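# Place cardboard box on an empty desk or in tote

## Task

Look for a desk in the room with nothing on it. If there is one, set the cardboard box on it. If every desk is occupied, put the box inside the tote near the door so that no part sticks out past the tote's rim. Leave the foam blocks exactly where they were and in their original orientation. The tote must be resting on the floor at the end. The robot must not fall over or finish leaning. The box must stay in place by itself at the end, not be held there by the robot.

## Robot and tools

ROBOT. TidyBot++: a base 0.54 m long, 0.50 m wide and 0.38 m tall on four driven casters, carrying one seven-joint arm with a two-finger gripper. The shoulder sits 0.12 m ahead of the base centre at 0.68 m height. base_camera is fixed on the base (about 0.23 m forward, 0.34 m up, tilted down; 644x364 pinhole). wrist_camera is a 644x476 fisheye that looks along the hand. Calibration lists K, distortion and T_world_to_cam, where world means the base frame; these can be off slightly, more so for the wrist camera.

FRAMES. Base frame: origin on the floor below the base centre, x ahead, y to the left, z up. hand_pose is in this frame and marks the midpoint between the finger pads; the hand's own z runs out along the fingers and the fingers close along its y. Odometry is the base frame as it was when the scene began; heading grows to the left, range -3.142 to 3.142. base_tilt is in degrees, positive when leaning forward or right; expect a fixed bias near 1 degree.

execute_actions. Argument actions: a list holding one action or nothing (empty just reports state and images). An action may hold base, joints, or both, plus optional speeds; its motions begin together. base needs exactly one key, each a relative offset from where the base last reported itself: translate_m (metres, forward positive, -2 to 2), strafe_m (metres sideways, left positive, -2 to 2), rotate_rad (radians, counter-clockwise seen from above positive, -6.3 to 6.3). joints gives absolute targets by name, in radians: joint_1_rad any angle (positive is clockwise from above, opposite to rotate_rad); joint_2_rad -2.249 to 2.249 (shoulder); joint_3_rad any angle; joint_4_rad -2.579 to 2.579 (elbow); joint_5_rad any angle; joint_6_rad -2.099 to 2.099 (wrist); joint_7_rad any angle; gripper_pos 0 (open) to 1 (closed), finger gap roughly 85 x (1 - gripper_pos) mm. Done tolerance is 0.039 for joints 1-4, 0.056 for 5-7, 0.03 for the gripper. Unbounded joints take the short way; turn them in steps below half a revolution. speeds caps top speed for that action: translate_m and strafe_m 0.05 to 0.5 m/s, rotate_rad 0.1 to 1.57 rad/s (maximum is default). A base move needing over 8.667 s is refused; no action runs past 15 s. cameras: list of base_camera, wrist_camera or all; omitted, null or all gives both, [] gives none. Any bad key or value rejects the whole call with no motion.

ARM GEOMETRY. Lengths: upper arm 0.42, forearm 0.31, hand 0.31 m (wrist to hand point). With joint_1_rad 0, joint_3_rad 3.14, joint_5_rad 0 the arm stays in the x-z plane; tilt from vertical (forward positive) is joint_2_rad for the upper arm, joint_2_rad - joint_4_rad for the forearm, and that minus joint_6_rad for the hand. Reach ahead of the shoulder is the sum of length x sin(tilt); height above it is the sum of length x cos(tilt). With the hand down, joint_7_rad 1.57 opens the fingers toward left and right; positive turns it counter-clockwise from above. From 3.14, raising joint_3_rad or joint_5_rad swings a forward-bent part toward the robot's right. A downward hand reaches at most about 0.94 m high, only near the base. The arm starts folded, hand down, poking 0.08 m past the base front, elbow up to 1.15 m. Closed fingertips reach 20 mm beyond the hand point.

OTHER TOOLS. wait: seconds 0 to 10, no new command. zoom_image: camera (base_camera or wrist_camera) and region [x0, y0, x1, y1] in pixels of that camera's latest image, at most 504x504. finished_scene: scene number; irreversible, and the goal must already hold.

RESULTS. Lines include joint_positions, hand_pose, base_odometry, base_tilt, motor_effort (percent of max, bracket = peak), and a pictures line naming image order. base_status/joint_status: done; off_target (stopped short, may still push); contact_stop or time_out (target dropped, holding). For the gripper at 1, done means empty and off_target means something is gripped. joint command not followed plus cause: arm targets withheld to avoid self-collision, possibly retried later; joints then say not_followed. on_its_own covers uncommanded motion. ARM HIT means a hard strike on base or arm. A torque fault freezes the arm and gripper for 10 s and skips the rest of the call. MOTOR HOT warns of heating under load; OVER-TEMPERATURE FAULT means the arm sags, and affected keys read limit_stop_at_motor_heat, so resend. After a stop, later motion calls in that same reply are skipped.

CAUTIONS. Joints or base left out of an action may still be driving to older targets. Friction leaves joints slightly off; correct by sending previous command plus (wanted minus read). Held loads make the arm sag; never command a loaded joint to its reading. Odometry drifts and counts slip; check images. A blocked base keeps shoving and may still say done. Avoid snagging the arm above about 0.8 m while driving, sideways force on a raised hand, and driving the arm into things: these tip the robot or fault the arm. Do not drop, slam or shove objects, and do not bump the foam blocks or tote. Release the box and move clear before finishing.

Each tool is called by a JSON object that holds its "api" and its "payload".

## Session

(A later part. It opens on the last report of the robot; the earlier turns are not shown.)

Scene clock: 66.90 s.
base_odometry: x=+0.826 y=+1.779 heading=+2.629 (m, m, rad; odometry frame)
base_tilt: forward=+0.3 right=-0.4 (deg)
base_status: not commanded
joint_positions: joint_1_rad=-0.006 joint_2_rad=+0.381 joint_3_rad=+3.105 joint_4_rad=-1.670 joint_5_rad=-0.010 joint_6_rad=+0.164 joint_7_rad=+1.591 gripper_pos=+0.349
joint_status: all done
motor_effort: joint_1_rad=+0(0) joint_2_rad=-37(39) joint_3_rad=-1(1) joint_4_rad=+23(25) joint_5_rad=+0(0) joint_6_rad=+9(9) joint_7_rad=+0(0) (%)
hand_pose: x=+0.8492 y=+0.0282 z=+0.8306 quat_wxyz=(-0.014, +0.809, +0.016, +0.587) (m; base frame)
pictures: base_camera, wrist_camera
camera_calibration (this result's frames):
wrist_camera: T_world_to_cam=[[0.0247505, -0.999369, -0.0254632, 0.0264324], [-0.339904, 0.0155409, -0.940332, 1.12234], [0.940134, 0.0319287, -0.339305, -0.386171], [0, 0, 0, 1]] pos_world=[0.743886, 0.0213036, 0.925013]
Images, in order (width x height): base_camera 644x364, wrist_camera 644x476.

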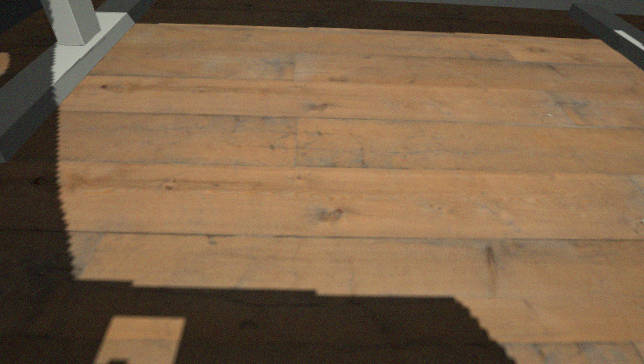

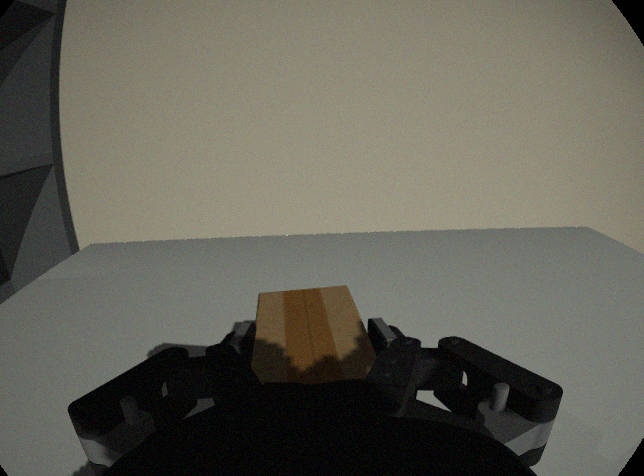

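{"api": "execute_actions", "payload": {"actions": [{"joints":{"joint_2_rad":0.47,"joint_6_rad":0.27}}], "cameras": ["wrist_camera"]}}

Scene clock: 67.97 s.
base_odometry: x=+0.826 y=+1.779 heading=+2.629 (m, m, rad; odometry frame)
base_tilt: forward=+0.3 right=-0.4 (deg)
base_status: not commanded
joint_positions: joint_1_rad=-0.006 joint_2_rad=+0.471 joint_3_rad=+3.105 joint_4_rad=-1.671 joint_5_rad=-0.010 joint_6_rad=+0.233 joint_7_rad=+1.591 gripper_pos=+0.349
joint_status: all done
motor_effort: joint_1_rad=+0(0) joint_2_rad=-39(43) joint_3_rad=-1(1) joint_4_rad=+22(24) joint_5_rad=+1(0) joint_6_rad=+9(10) joint_7_rad=+0(0) (%)
hand_pose: x=+0.8671 y=+0.0280 z=+0.7839 quat_wxyz=(-0.014, +0.816, +0.014, +0.578) (m; base frame)
pictures: wrist_camera
camera_calibration (this result's frames):
wrist_camera: T_world_to_cam=[[0.0225311, -0.999361, -0.0277304, 0.0283203], [-0.360087, 0.0177637, -0.93275, 1.09599], [0.932647, 0.0310013, -0.359457, -0.396483], [0, 0, 0, 1]] pos_world=[0.763791, 0.0211249, 0.880548]
Images, in order (width x height): wrist_camera 644x476.

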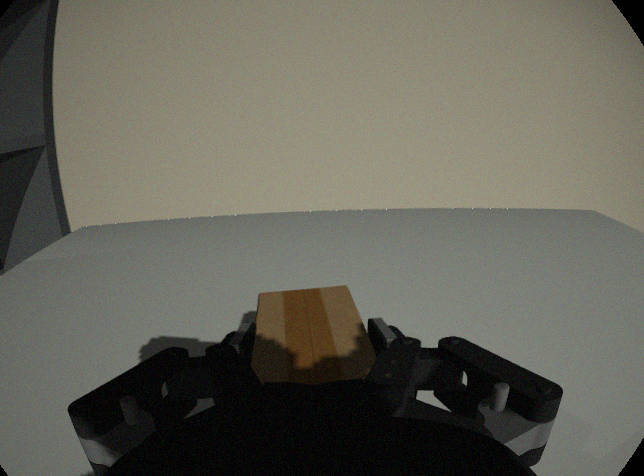

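{"api": "execute_actions", "payload": {"actions": [{"joints":{"joint_2_rad":0.51,"joint_6_rad":0.3}}], "cameras": ["wrist_camera"]}}

Scene clock: 68.83 s.
base_odometry: x=+0.826 y=+1.779 heading=+2.629 (m, m, rad; odometry frame)
base_tilt: forward=+0.4 right=-0.4 (deg)
base_status: not commanded
joint_positions: joint_1_rad=-0.006 joint_2_rad=+0.501 joint_3_rad=+3.105 joint_4_rad=-1.671 joint_5_rad=-0.010 joint_6_rad=+0.267 joint_7_rad=+1.591 gripper_pos=+0.349
joint_status: all done
motor_effort: joint_1_rad=+0(0) joint_2_rad=-40(41) joint_3_rad=-1(1) joint_4_rad=+22(23) joint_5_rad=+1(1) joint_6_rad=+9(9) joint_7_rad=+1(0) (%)
hand_pose: x=+0.8734 y=+0.0279 z=+0.7709 quat_wxyz=(-0.014, +0.815, +0.014, +0.579) (m; base frame)
pictures: wrist_camera
camera_calibration (this result's frames):
wrist_camera: T_world_to_cam=[[0.0217643, -0.999355, -0.028564, 0.0290111], [-0.357231, 0.0189111, -0.933825, 1.08448], [0.933763, 0.0305279, -0.356589, -0.410215], [0, 0, 0, 1]] pos_world=[0.769821, 0.0210067, 0.867264]
Images, in order (width x height): wrist_camera 644x476.

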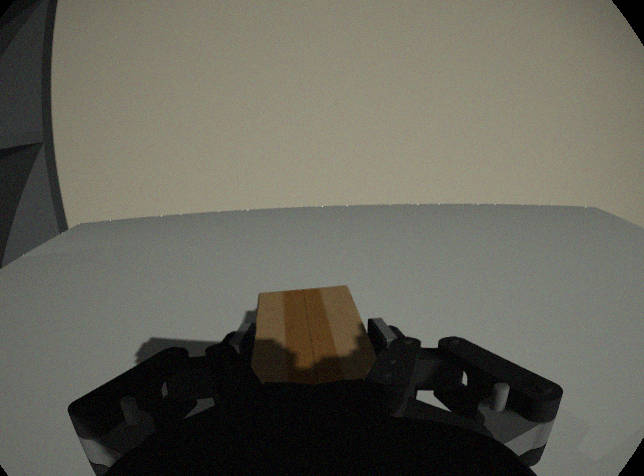

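No contact yet; go further.

{"api": "execute_actions", "payload": {"actions": [{"joints":{"joint_2_rad":0.58,"joint_6_rad":0.36}}], "cameras": ["wrist_camera"]}}

Scene clock: 69.70 s.
base_odometry: x=+0.826 y=+1.779 heading=+2.629 (m, m, rad; odometry frame)
base_tilt: forward=+0.4 right=-0.4 (deg)
base_status: not commanded
joint_positions: joint_1_rad=-0.006 joint_2_rad=+0.533 joint_3_rad=+3.105 joint_4_rad=-1.671 joint_5_rad=-0.010 joint_6_rad=+0.348 joint_7_rad=+1.591 gripper_pos=+0.349
joint_status: joint_2_rad off_target (ended at +0.533, target +0.580); the others done
motor_effort: joint_1_rad=+0(0) joint_2_rad=-35(41) joint_3_rad=-1(1) joint_4_rad=+18(22) joint_5_rad=+0(1) joint_6_rad=+6(8) joint_7_rad=+0(0) (%)
hand_pose: x=+0.8839 y=+0.0275 z=+0.7710 quat_wxyz=(-0.014, +0.800, +0.013, +0.599) (m; base frame)
pictures: wrist_camera
camera_calibration (this result's frames):
wrist_camera: T_world_to_cam=[[0.0210776, -0.999331, -0.0298934, 0.0300496], [-0.310734, 0.0218711, -0.950245, 1.05978], [0.950263, 0.0293178, -0.310065, -0.470391], [0, 0, 0, 1]] pos_world=[0.775671, 0.0206417, 0.862098]
Images, in order (width x height): wrist_camera 644x476.

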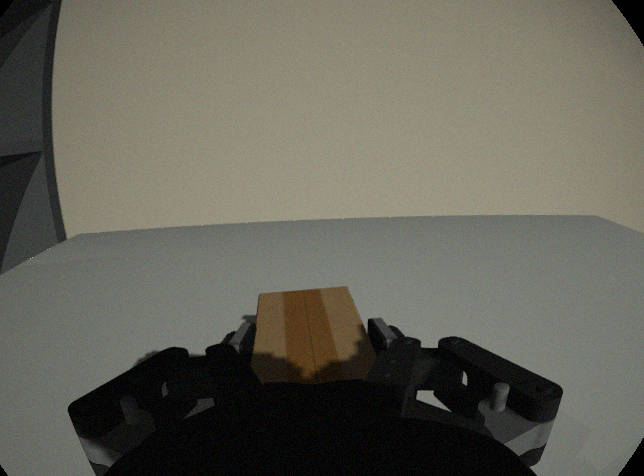

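Contact.

{"api": "execute_actions", "payload": {"actions": [{"joints":{"gripper_pos":0,"joint_2_rad":0.53}}], "cameras": []}}

{"api": "execute_actions", "payload": {"actions": [{"base":{"translate_m":-0.35},"joints":{"joint_2_rad":0.45}}], "cameras": ["wrist_camera"]}}

Scene clock: 70.93 s.
base_odometry: x=+0.826 y=+1.779 heading=+2.629 (m, m, rad; odometry frame)
base_tilt: forward=+0.4 right=-0.3 (deg)
base_status: not commanded
joint_positions: joint_1_rad=-0.006 joint_2_rad=+0.532 joint_3_rad=+3.105 joint_4_rad=-1.672 joint_5_rad=-0.010 joint_6_rad=+0.348 joint_7_rad=+1.591 gripper_pos=+0.000
joint_status: all done
motor_effort: joint_1_rad=+0(0) joint_2_rad=-40(42) joint_3_rad=-1(1) joint_4_rad=+21(22) joint_5_rad=+1(1) joint_6_rad=+8(10) joint_7_rad=+0(0) (%)
hand_pose: x=+0.8838 y=+0.0275 z=+0.7715 quat_wxyz=(-0.014, +0.800, +0.013, +0.599) (m; base frame)
pictures: none
No camera images: the call's "cameras" was empty. Leave "cameras" out to get every camera's image.

Scene clock: 73.07 s.
base_odometry: x=+1.131 y=+1.607 heading=+2.629 (m, m, rad; odometry frame)
base_tilt: forward=+0.4 right=-0.4 (deg)
base_status: done
joint_positions: joint_1_rad=-0.001 joint_2_rad=+0.453 joint_3_rad=+3.105 joint_4_rad=-1.672 joint_5_rad=-0.010 joint_6_rad=+0.348 joint_7_rad=+1.591 gripper_pos=+0.000
joint_status: all done
motor_effort: joint_1_rad=+1(4) joint_2_rad=-38(44) joint_3_rad=-1(2) joint_4_rad=+22(23) joint_5_rad=+1(0) joint_6_rad=+8(9) joint_7_rad=+1(0) (%)
hand_pose: x=+0.8744 y=+0.0237 z=+0.8311 quat_wxyz=(-0.012, +0.776, +0.011, +0.630) (m; base frame)
pictures: wrist_camera
camera_calibration (this result's frames):
wrist_camera: T_world_to_cam=[[0.0184392, -0.999418, -0.0286927, 0.0295427], [-0.234836, 0.0235657, -0.971749, 1.06547], [0.97186, 0.0246564, -0.234265, -0.524382], [0, 0, 0, 1]] pos_world=[0.759291, 0.0173464, 0.913371]
Images, in order (width x height): wrist_camera 644x476.

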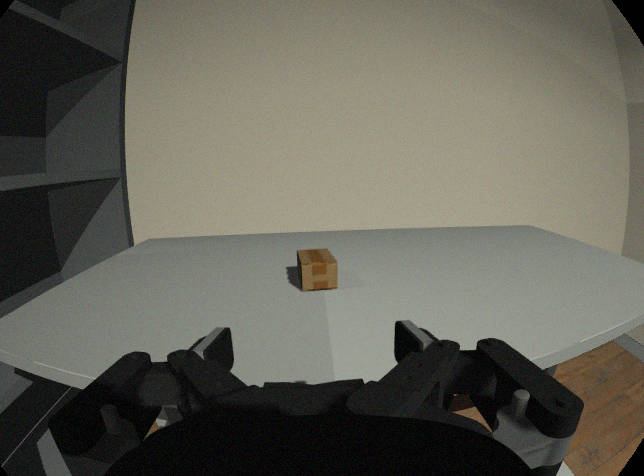

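{"api": "finished_scene", "payload": {"scene": 2}}

The scene is finished: the task was done.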